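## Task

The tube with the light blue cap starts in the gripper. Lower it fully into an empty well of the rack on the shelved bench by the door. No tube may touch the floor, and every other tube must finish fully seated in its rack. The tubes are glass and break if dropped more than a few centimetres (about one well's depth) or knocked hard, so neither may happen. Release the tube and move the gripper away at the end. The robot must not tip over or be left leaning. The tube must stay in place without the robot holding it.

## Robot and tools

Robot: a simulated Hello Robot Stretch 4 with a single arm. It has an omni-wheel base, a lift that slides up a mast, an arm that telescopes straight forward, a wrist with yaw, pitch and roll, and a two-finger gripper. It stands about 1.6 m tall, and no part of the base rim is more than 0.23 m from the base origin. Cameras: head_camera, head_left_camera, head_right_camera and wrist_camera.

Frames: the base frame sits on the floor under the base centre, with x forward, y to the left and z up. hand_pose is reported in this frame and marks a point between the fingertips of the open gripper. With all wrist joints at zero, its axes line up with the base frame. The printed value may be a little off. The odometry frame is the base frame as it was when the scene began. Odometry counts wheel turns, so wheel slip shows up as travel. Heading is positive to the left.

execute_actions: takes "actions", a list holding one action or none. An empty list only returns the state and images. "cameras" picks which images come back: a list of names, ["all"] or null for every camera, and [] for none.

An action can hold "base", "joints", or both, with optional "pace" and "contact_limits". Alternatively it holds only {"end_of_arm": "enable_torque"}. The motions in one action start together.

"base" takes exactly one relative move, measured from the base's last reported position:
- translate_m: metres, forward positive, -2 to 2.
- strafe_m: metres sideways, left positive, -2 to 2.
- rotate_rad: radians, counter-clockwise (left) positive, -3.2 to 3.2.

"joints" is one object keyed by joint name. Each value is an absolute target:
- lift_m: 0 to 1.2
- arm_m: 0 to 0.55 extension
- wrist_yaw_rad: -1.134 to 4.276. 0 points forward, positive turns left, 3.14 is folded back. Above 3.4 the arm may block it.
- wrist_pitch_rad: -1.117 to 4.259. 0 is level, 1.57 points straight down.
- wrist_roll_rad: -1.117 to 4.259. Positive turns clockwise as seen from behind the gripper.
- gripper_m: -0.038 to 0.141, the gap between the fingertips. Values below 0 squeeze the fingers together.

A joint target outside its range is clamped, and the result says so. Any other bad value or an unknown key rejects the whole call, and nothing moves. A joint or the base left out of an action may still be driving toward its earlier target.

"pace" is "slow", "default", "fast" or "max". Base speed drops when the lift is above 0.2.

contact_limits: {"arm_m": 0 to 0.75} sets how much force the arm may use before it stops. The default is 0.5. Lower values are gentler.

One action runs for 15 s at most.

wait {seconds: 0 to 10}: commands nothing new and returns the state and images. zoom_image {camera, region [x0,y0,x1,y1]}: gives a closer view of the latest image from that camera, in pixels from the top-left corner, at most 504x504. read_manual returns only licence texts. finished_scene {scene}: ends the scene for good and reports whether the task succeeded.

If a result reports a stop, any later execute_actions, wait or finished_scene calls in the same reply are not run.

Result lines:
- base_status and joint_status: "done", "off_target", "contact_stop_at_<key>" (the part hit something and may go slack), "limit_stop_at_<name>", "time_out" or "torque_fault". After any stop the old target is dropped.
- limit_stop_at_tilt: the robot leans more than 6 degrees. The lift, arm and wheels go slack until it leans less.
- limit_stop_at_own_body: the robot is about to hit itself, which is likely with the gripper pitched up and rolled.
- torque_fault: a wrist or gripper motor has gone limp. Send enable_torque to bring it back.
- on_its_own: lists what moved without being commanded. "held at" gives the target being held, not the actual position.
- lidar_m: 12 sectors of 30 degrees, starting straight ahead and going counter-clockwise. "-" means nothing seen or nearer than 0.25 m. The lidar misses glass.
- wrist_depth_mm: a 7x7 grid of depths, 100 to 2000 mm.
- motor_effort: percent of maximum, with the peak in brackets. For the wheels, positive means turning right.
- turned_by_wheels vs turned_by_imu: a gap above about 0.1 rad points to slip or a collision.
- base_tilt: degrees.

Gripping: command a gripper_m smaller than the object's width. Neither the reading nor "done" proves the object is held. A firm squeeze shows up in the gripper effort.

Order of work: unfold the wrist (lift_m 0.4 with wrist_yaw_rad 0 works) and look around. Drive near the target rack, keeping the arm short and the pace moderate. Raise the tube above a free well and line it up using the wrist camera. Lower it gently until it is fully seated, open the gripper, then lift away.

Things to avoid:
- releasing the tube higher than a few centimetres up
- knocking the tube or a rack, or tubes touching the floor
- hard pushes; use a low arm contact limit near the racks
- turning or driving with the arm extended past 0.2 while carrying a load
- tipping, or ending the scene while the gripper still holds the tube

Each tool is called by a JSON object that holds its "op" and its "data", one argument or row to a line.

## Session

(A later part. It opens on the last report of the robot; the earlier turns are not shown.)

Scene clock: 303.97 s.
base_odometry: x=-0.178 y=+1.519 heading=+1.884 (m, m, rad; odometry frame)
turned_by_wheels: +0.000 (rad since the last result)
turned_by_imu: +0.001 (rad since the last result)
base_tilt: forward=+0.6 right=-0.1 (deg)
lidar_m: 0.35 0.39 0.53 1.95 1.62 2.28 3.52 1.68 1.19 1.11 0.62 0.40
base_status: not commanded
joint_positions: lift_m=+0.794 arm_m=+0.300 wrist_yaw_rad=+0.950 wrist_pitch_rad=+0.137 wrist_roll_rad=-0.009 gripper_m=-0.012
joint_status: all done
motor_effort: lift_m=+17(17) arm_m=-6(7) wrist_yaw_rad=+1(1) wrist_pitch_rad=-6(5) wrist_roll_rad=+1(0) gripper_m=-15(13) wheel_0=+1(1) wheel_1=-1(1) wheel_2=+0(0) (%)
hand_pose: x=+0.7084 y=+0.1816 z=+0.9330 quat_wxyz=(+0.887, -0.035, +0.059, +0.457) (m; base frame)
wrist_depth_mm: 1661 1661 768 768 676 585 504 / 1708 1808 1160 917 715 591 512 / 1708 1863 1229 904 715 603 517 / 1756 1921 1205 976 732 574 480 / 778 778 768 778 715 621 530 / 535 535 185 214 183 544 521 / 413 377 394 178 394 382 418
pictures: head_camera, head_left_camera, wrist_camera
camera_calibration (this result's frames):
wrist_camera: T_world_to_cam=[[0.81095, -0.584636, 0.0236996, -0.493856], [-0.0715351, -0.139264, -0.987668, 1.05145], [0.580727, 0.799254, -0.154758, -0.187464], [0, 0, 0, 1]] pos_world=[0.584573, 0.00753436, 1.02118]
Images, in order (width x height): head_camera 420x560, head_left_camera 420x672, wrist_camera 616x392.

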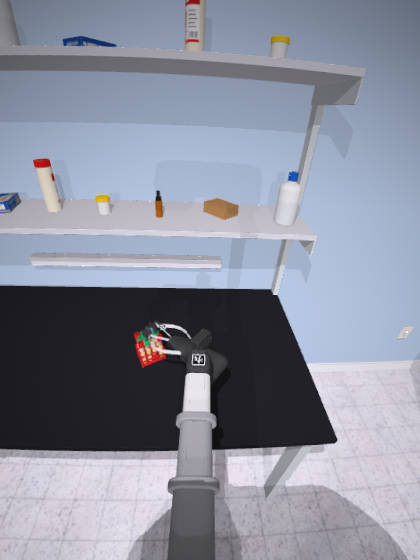

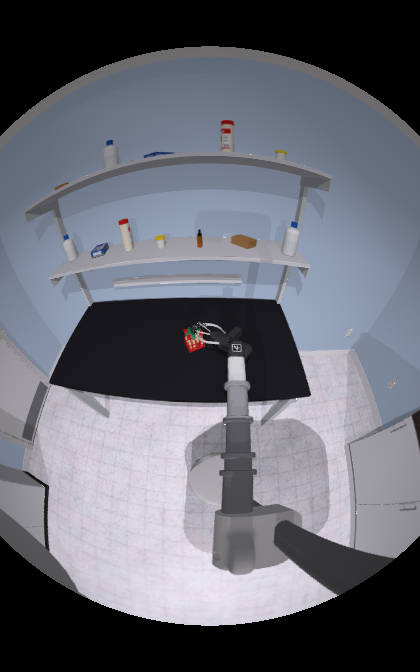

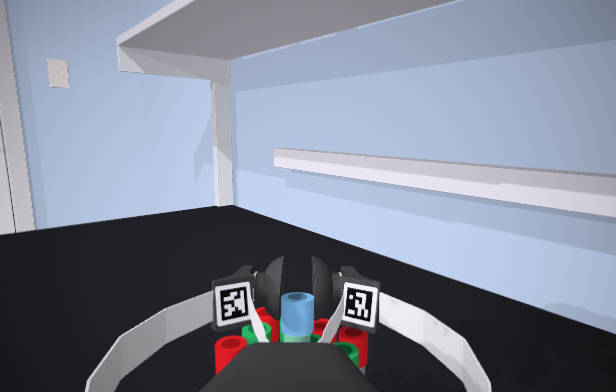

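{"op": "execute_actions", "data": {
  "actions": [
    {"joints":{"lift_m":0.777},"pace":"slow"}
  ],
  "cameras": ["head_camera","wrist_camera"]
}}

{"op": "zoom_image", "data": {
  "camera": "head_camera",
  "region": [130, 320, 180, 370]
}}

{"op": "zoom_image", "data": {
  "camera": "wrist_camera",
  "region": [200, 240, 400, 392]
}}

Scene clock: 310.57 s.
base_odometry: x=-0.178 y=+1.519 heading=+1.884 (m, m, rad; odometry frame)
turned_by_wheels: +0.000 (rad since the last result)
turned_by_imu: +0.001 (rad since the last result)
base_tilt: forward=+0.5 right=-0.1 (deg)
lidar_m: 0.37 0.39 0.54 1.92 1.60 2.28 3.53 1.71 1.18 1.08 0.62 0.40
base_status: not commanded
joint_positions: lift_m=+0.777 arm_m=+0.300 wrist_yaw_rad=+0.950 wrist_pitch_rad=+0.133 wrist_roll_rad=-0.009 gripper_m=-0.012
joint_status: all done
motor_effort: lift_m=+15(17) arm_m=-6(6) wrist_yaw_rad=+1(1) wrist_pitch_rad=+5(6) wrist_roll_rad=+0(0) gripper_m=-14(12) wheel_0=+1(2) wheel_1=-2(1) wheel_2=+0(0) (%)
hand_pose: x=+0.7084 y=+0.1817 z=+0.9173 quat_wxyz=(+0.887, -0.035, +0.057, +0.457) (m; base frame)
wrist_depth_mm: 1661 1042 809 809 691 585 504 / 1661 1808 1160 917 723 597 512 / 1708 1863 1255 904 707 591 512 / 1756 1921 1205 960 732 585 492 / 732 741 741 750 715 621 530 / 508 512 184 215 183 517 512 / 389 355 373 166 384 362 397
pictures: head_camera, wrist_camera
camera_calibration (this result's frames):
wrist_camera: T_world_to_cam=[[0.810897, -0.584709, 0.0236845, -0.493372], [-0.0693625, -0.136225, -0.988247, 1.03431], [0.581063, 0.799724, -0.151021, -0.193772], [0, 0, 0, 1]] pos_world=[0.584411, 0.00738405, 1.00458]
Images, in order (width x height): head_camera 420x560, wrist_camera 616x392.

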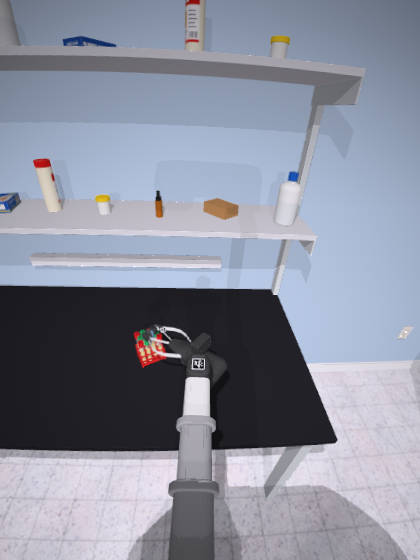

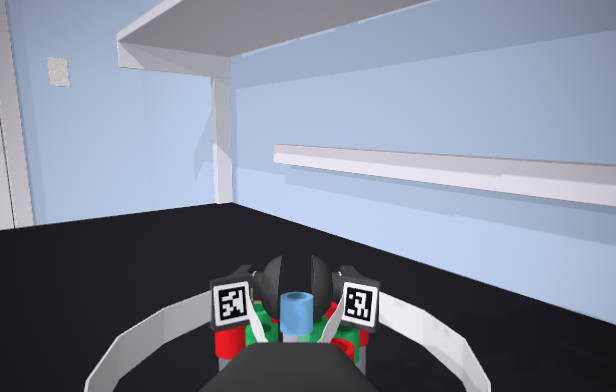

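Region (130, 320, 180, 370) of head_camera's 420x560 image, scaled by 10.080, with more detail than that image has.

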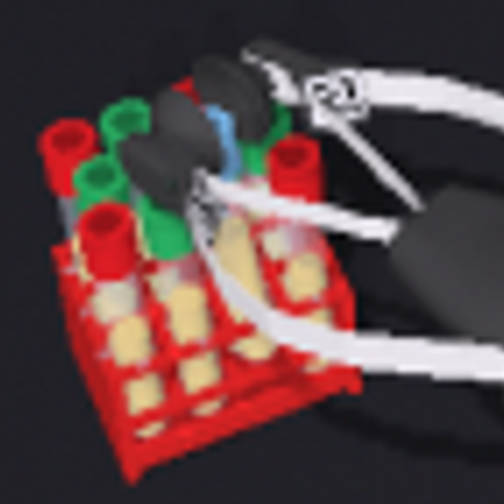

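Region (200, 240, 400, 392) of wrist_camera's 616x392 image, scaled by 2.520; it fills the top 383 rows of this view, and the rest is white.

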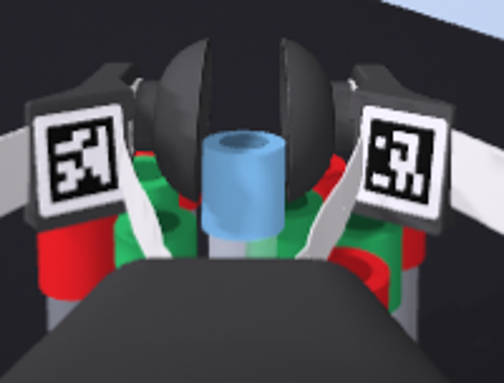

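{"op": "execute_actions", "data": {
  "actions": [
    {"joints":{"lift_m":0.780,"gripper_m":0.006},"pace":"slow"}
  ],
  "cameras": ["head_camera","wrist_camera"]
}}

{"op": "zoom_image", "data": {
  "camera": "head_camera",
  "region": [130, 320, 180, 370]
}}

{"op": "zoom_image", "data": {
  "camera": "wrist_camera",
  "region": [200, 240, 400, 392]
}}

Scene clock: 327.07 s.
base_odometry: x=-0.178 y=+1.519 heading=+1.884 (m, m, rad; odometry frame)
turned_by_wheels: +0.000 (rad since the last result)
turned_by_imu: +0.001 (rad since the last result)
base_tilt: forward=+0.6 right=-0.1 (deg)
lidar_m: 0.36 0.40 0.51 1.94 1.61 2.27 3.49 1.71 1.18 1.12 0.60 0.41
base_status: not commanded
joint_positions: lift_m=+0.780 arm_m=+0.300 wrist_yaw_rad=+0.950 wrist_pitch_rad=+0.134 wrist_roll_rad=-0.009 gripper_m=+0.006
joint_status: all done
motor_effort: lift_m=+21(22) arm_m=-6(6) wrist_yaw_rad=+1(1) wrist_pitch_rad=+2(4) wrist_roll_rad=+0(0) gripper_m=-7(16) wheel_0=+1(1) wheel_1=-1(1) wheel_2=+0(0) (%)
hand_pose: x=+0.7084 y=+0.1817 z=+0.9194 quat_wxyz=(+0.887, -0.035, +0.058, +0.457) (m; base frame)
wrist_depth_mm: 1661 1042 809 798 691 585 504 / 1661 1808 1160 917 715 597 512 / 1756 1921 1255 904 715 591 512 / 1756 1921 1205 960 723 585 492 / 741 741 741 750 715 621 535 / 508 512 185 216 187 521 517 / 394 359 373 136 377 379 402
pictures: head_camera, wrist_camera
camera_calibration (this result's frames):
wrist_camera: T_world_to_cam=[[0.810913, -0.584688, 0.023689, -0.493442], [-0.0700078, -0.137128, -0.988076, 1.03689], [0.580964, 0.799585, -0.152131, -0.19229], [0, 0, 0, 1]] pos_world=[0.584442, 0.00742872, 1.00696]
Images, in order (width x height): head_camera 420x560, wrist_camera 616x392.

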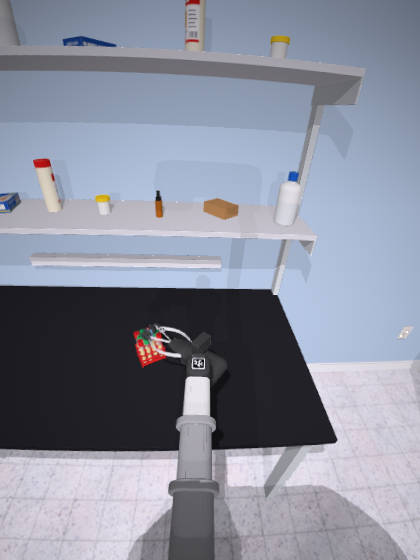

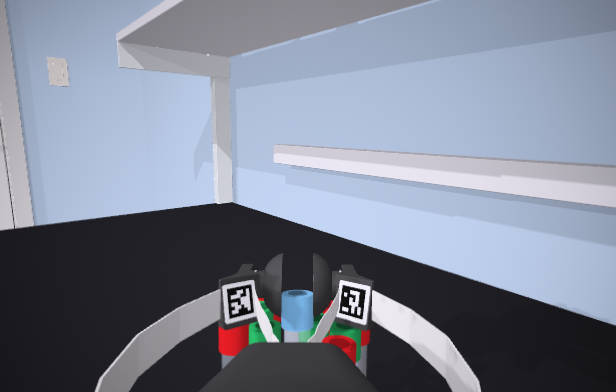

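Region (130, 320, 180, 370) of head_camera's 420x560 image, scaled by 10.080, with more detail than that image has.

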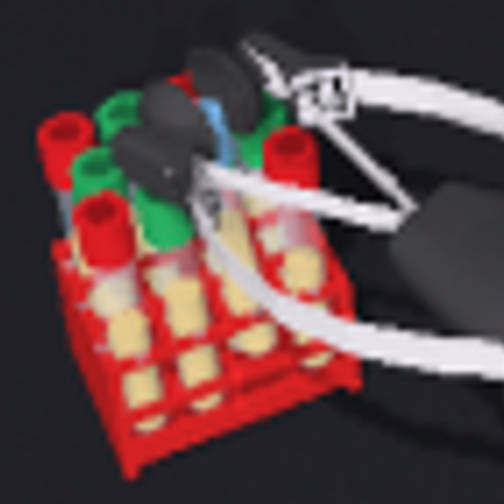

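Region (200, 240, 400, 392) of wrist_camera's 616x392 image, scaled by 2.520; it fills the top 383 rows of this view, and the rest is white.

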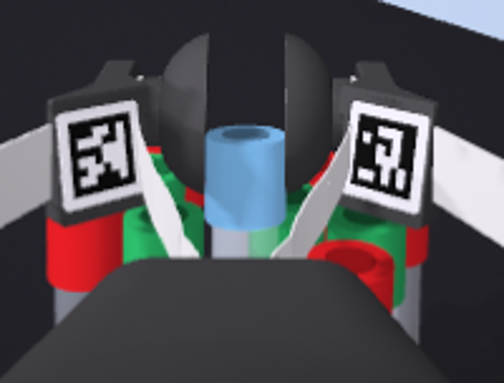

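{"op": "execute_actions", "data": {
  "actions": [
    {"joints":{"lift_m":0.784,"arm_m":0.295},"base":{"strafe_m":-0.007},"pace":"slow"}
  ],
  "cameras": ["head_camera","wrist_camera"]
}}

{"op": "zoom_image", "data": {
  "camera": "head_camera",
  "region": [130, 320, 180, 370]
}}

{"op": "zoom_image", "data": {
  "camera": "wrist_camera",
  "region": [200, 240, 400, 392]
}}

Scene clock: 334.27 s.
base_odometry: x=-0.172 y=+1.521 heading=+1.884 (m, m, rad; odometry frame)
turned_by_wheels: +0.000 (rad since the last result)
turned_by_imu: +0.001 (rad since the last result)
base_tilt: forward=+0.6 right=-0.1 (deg)
lidar_m: 0.37 0.40 0.51 1.95 1.64 2.29 3.52 1.68 1.16 1.10 0.61 0.39
base_status: done
joint_positions: lift_m=+0.784 arm_m=+0.296 wrist_yaw_rad=+0.950 wrist_pitch_rad=+0.137 wrist_roll_rad=-0.009 gripper_m=+0.006
joint_status: all done
motor_effort: lift_m=+22(23) arm_m=-7(5) wrist_yaw_rad=+1(1) wrist_pitch_rad=-5(6) wrist_roll_rad=+0(0) gripper_m=-7(6) wheel_0=+2(5) wheel_1=+0(5) wheel_2=+0(1) (%)
hand_pose: x=+0.7044 y=+0.1816 z=+0.9226 quat_wxyz=(+0.887, -0.035, +0.059, +0.457) (m; base frame)
wrist_depth_mm: 1661 1042 820 809 691 585 508 / 1708 1808 1160 917 723 597 512 / 1756 1863 1255 904 715 591 512 / 1756 1921 1205 976 741 591 496 / 741 741 741 750 715 627 535 / 517 517 185 216 187 525 521 / 394 362 377 137 379 382 404
pictures: head_camera, wrist_camera
camera_calibration (this result's frames):
wrist_camera: T_world_to_cam=[[0.810946, -0.58464, 0.0236987, -0.490376], [-0.0714062, -0.139084, -0.987703, 1.04078], [0.580747, 0.799282, -0.154536, -0.186996], [0, 0, 0, 1]] pos_world=[0.580584, 0.00752545, 1.01071]
Images, in order (width x height): head_camera 420x560, wrist_camera 616x392.

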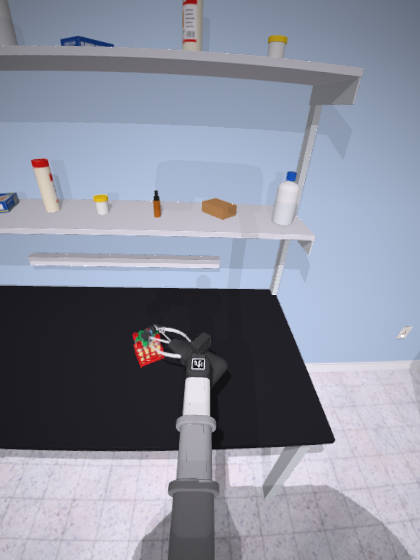

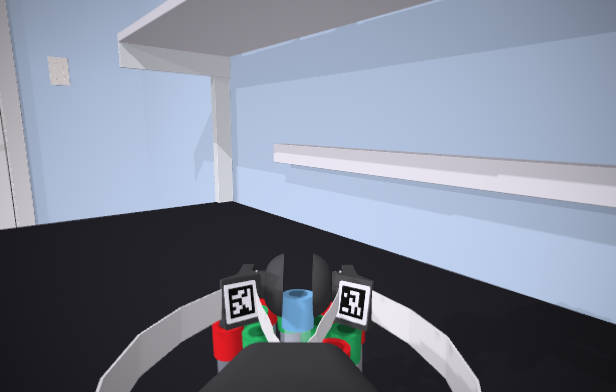

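Region (130, 320, 180, 370) of head_camera's 420x560 image, scaled by 10.080, with more detail than that image has.

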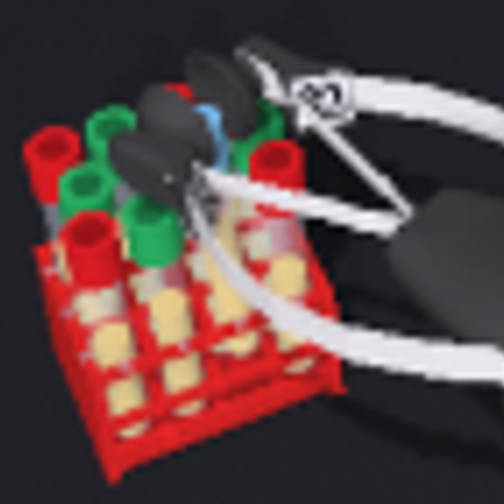

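Region (200, 240, 400, 392) of wrist_camera's 616x392 image, scaled by 2.520; it fills the top 383 rows of this view, and the rest is white.

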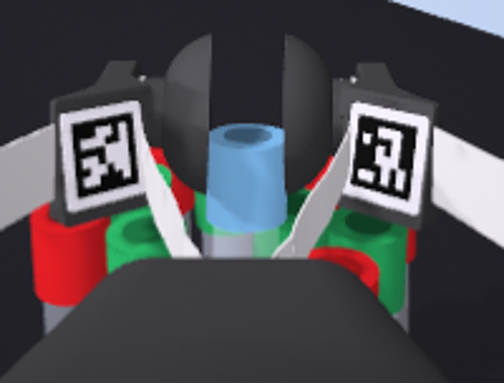

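Upright now, no contact. Release.

{"op": "execute_actions", "data": {
  "actions": [
    {"joints":{"gripper_m":0.03},"pace":"slow"}
  ],
  "cameras": ["wrist_camera"]
}}

{"op": "execute_actions", "data": {
  "actions": [
    {"joints":{"lift_m":0.88}}
  ],
  "cameras": ["head_camera"]
}}

{"op": "zoom_image", "data": {
  "camera": "head_camera",
  "region": [120, 305, 190, 375]
}}

Scene clock: 340.93 s.
base_odometry: x=-0.172 y=+1.521 heading=+1.884 (m, m, rad; odometry frame)
turned_by_wheels: +0.000 (rad since the last result)
turned_by_imu: +0.001 (rad since the last result)
base_tilt: forward=+0.5 right=-0.1 (deg)
lidar_m: 0.37 0.40 0.52 1.94 1.61 2.28 3.50 1.70 1.19 1.09 0.60 0.40
base_status: not commanded
joint_positions: lift_m=+0.784 arm_m=+0.296 wrist_yaw_rad=+0.950 wrist_pitch_rad=+0.137 wrist_roll_rad=-0.009 gripper_m=+0.030
joint_status: all done
motor_effort: lift_m=+22(23) arm_m=-7(7) wrist_yaw_rad=+1(1) wrist_pitch_rad=-6(5) wrist_roll_rad=+0(1) gripper_m=-2(8) wheel_0=+2(2) wheel_1=+0(0) wheel_2=+0(1) (%)
hand_pose: x=+0.7044 y=+0.1816 z=+0.9226 quat_wxyz=(+0.887, -0.035, +0.059, +0.457) (m; base frame)
wrist_depth_mm: 1661 1042 809 809 699 591 508 / 1661 1808 1182 931 723 597 512 / 1708 1863 1281 904 707 597 517 / 1756 1921 1205 976 732 591 496 / 741 741 741 741 723 634 535 / 517 512 191 258 192 521 517 / 394 359 377 133 379 389 402
pictures: wrist_camera
camera_calibration (this result's frames):
wrist_camera: T_world_to_cam=[[0.810946, -0.58464, 0.0236987, -0.490371], [-0.0714063, -0.139084, -0.987703, 1.04078], [0.580747, 0.799282, -0.154536, -0.186993], [0, 0, 0, 1]] pos_world=[0.580579, 0.00752544, 1.01071]
Images, in order (width x height): wrist_camera 616x392.

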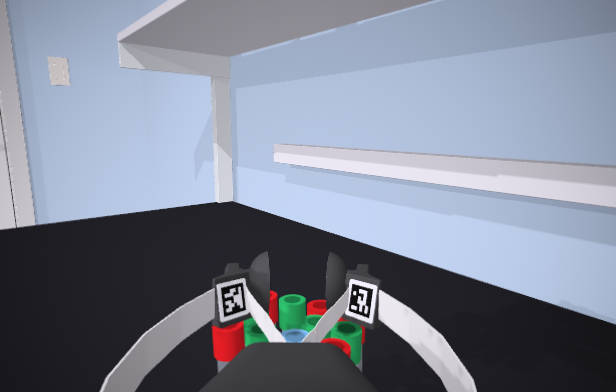

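Scene clock: 342.33 s.
base_odometry: x=-0.172 y=+1.521 heading=+1.884 (m, m, rad; odometry frame)
turned_by_wheels: +0.000 (rad since the last result)
turned_by_imu: +0.000 (rad since the last result)
base_tilt: forward=+0.6 right=-0.1 (deg)
lidar_m: 0.36 0.39 0.51 1.93 1.63 2.28 3.52 1.69 1.19 1.11 0.62 0.42
base_status: not commanded
joint_positions: lift_m=+0.880 arm_m=+0.296 wrist_yaw_rad=+0.950 wrist_pitch_rad=+0.137 wrist_roll_rad=-0.009 gripper_m=+0.030
joint_status: all done
motor_effort: lift_m=+22(22) arm_m=-7(7) wrist_yaw_rad=+1(1) wrist_pitch_rad=-8(6) wrist_roll_rad=+0(0) gripper_m=+0(2) wheel_0=+2(2) wheel_1=+0(0) wheel_2=+0(0) (%)
hand_pose: x=+0.7044 y=+0.1816 z=+1.0187 quat_wxyz=(+0.887, -0.035, +0.059, +0.457) (m; base frame)
wrist_depth_mm: 1661 1808 1025 462 410 407 410 / 1708 1708 1008 866 707 597 517 / 1708 1863 1255 946 741 609 517 / 1756 1921 1255 931 732 615 525 / 1708 1042 1060 960 750 591 496 / 723 723 191 676 192 640 539 / 554 508 580 133 535 549 535
pictures: head_camera
Images, in order (width x height): head_camera 420x560.

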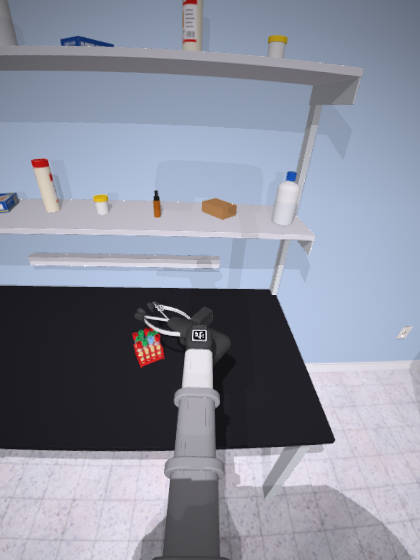

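Region (120, 305, 190, 375) of head_camera's 420x560 image, scaled by 7.200, with more detail than that image has.

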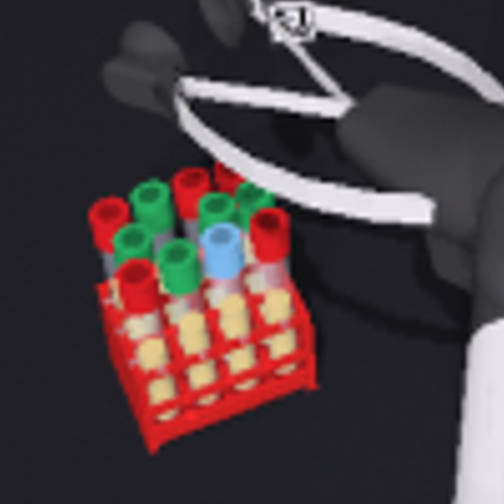

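Seated.

{"op": "execute_actions", "data": {
  "actions": [
    {"joints":{"arm_m":0.0},"pace":"fast"}
  ],
  "cameras": []
}}

{"op": "finished_scene", "data": {
  "scene": 1
}}

Scene clock: 348.20 s.
base_odometry: x=-0.172 y=+1.521 heading=+1.884 (m, m, rad; odometry frame)
turned_by_wheels: +0.000 (rad since the last result)
turned_by_imu: +0.001 (rad since the last result)
base_tilt: forward=+0.5 right=-0.1 (deg)
lidar_m: 0.38 0.36 0.51 1.95 1.60 2.27 3.50 1.68 1.18 1.08 0.61 0.43
base_status: not commanded
joint_positions: lift_m=+0.880 arm_m=+0.003 wrist_yaw_rad=+0.950 wrist_pitch_rad=+0.137 wrist_roll_rad=-0.009 gripper_m=+0.030
joint_status: all done
joint sent to its limit — the command would take arm_m past its lower limit, so that joint was sent only as far as its limit.
motor_effort: lift_m=+22(22) arm_m=-7(8) wrist_yaw_rad=+1(1) wrist_pitch_rad=-6(6) wrist_roll_rad=+0(0) gripper_m=+0(4) wheel_0=+2(2) wheel_1=+0(0) wheel_2=+0(1) (%)
hand_pose: x=+0.4113 y=+0.1817 z=+1.0186 quat_wxyz=(+0.887, -0.035, +0.059, +0.457) (m; base frame)
wrist_depth_mm: 1618 1921 1863 1308 1078 866 715 / 1661 1921 1921 1255 931 854 732 / 1708 1921 - 1366 1118 917 768 / 1708 1983 - 1430 1098 891 768 / 1756 1060 1060 1060 1060 917 788 / 1756 723 190 691 192 741 750 / 1808 512 585 133 539 427 544
pictures: none
No camera images: the call's "cameras" was empty. Leave "cameras" out to get every camera's image.

The scene is finished: the task was done.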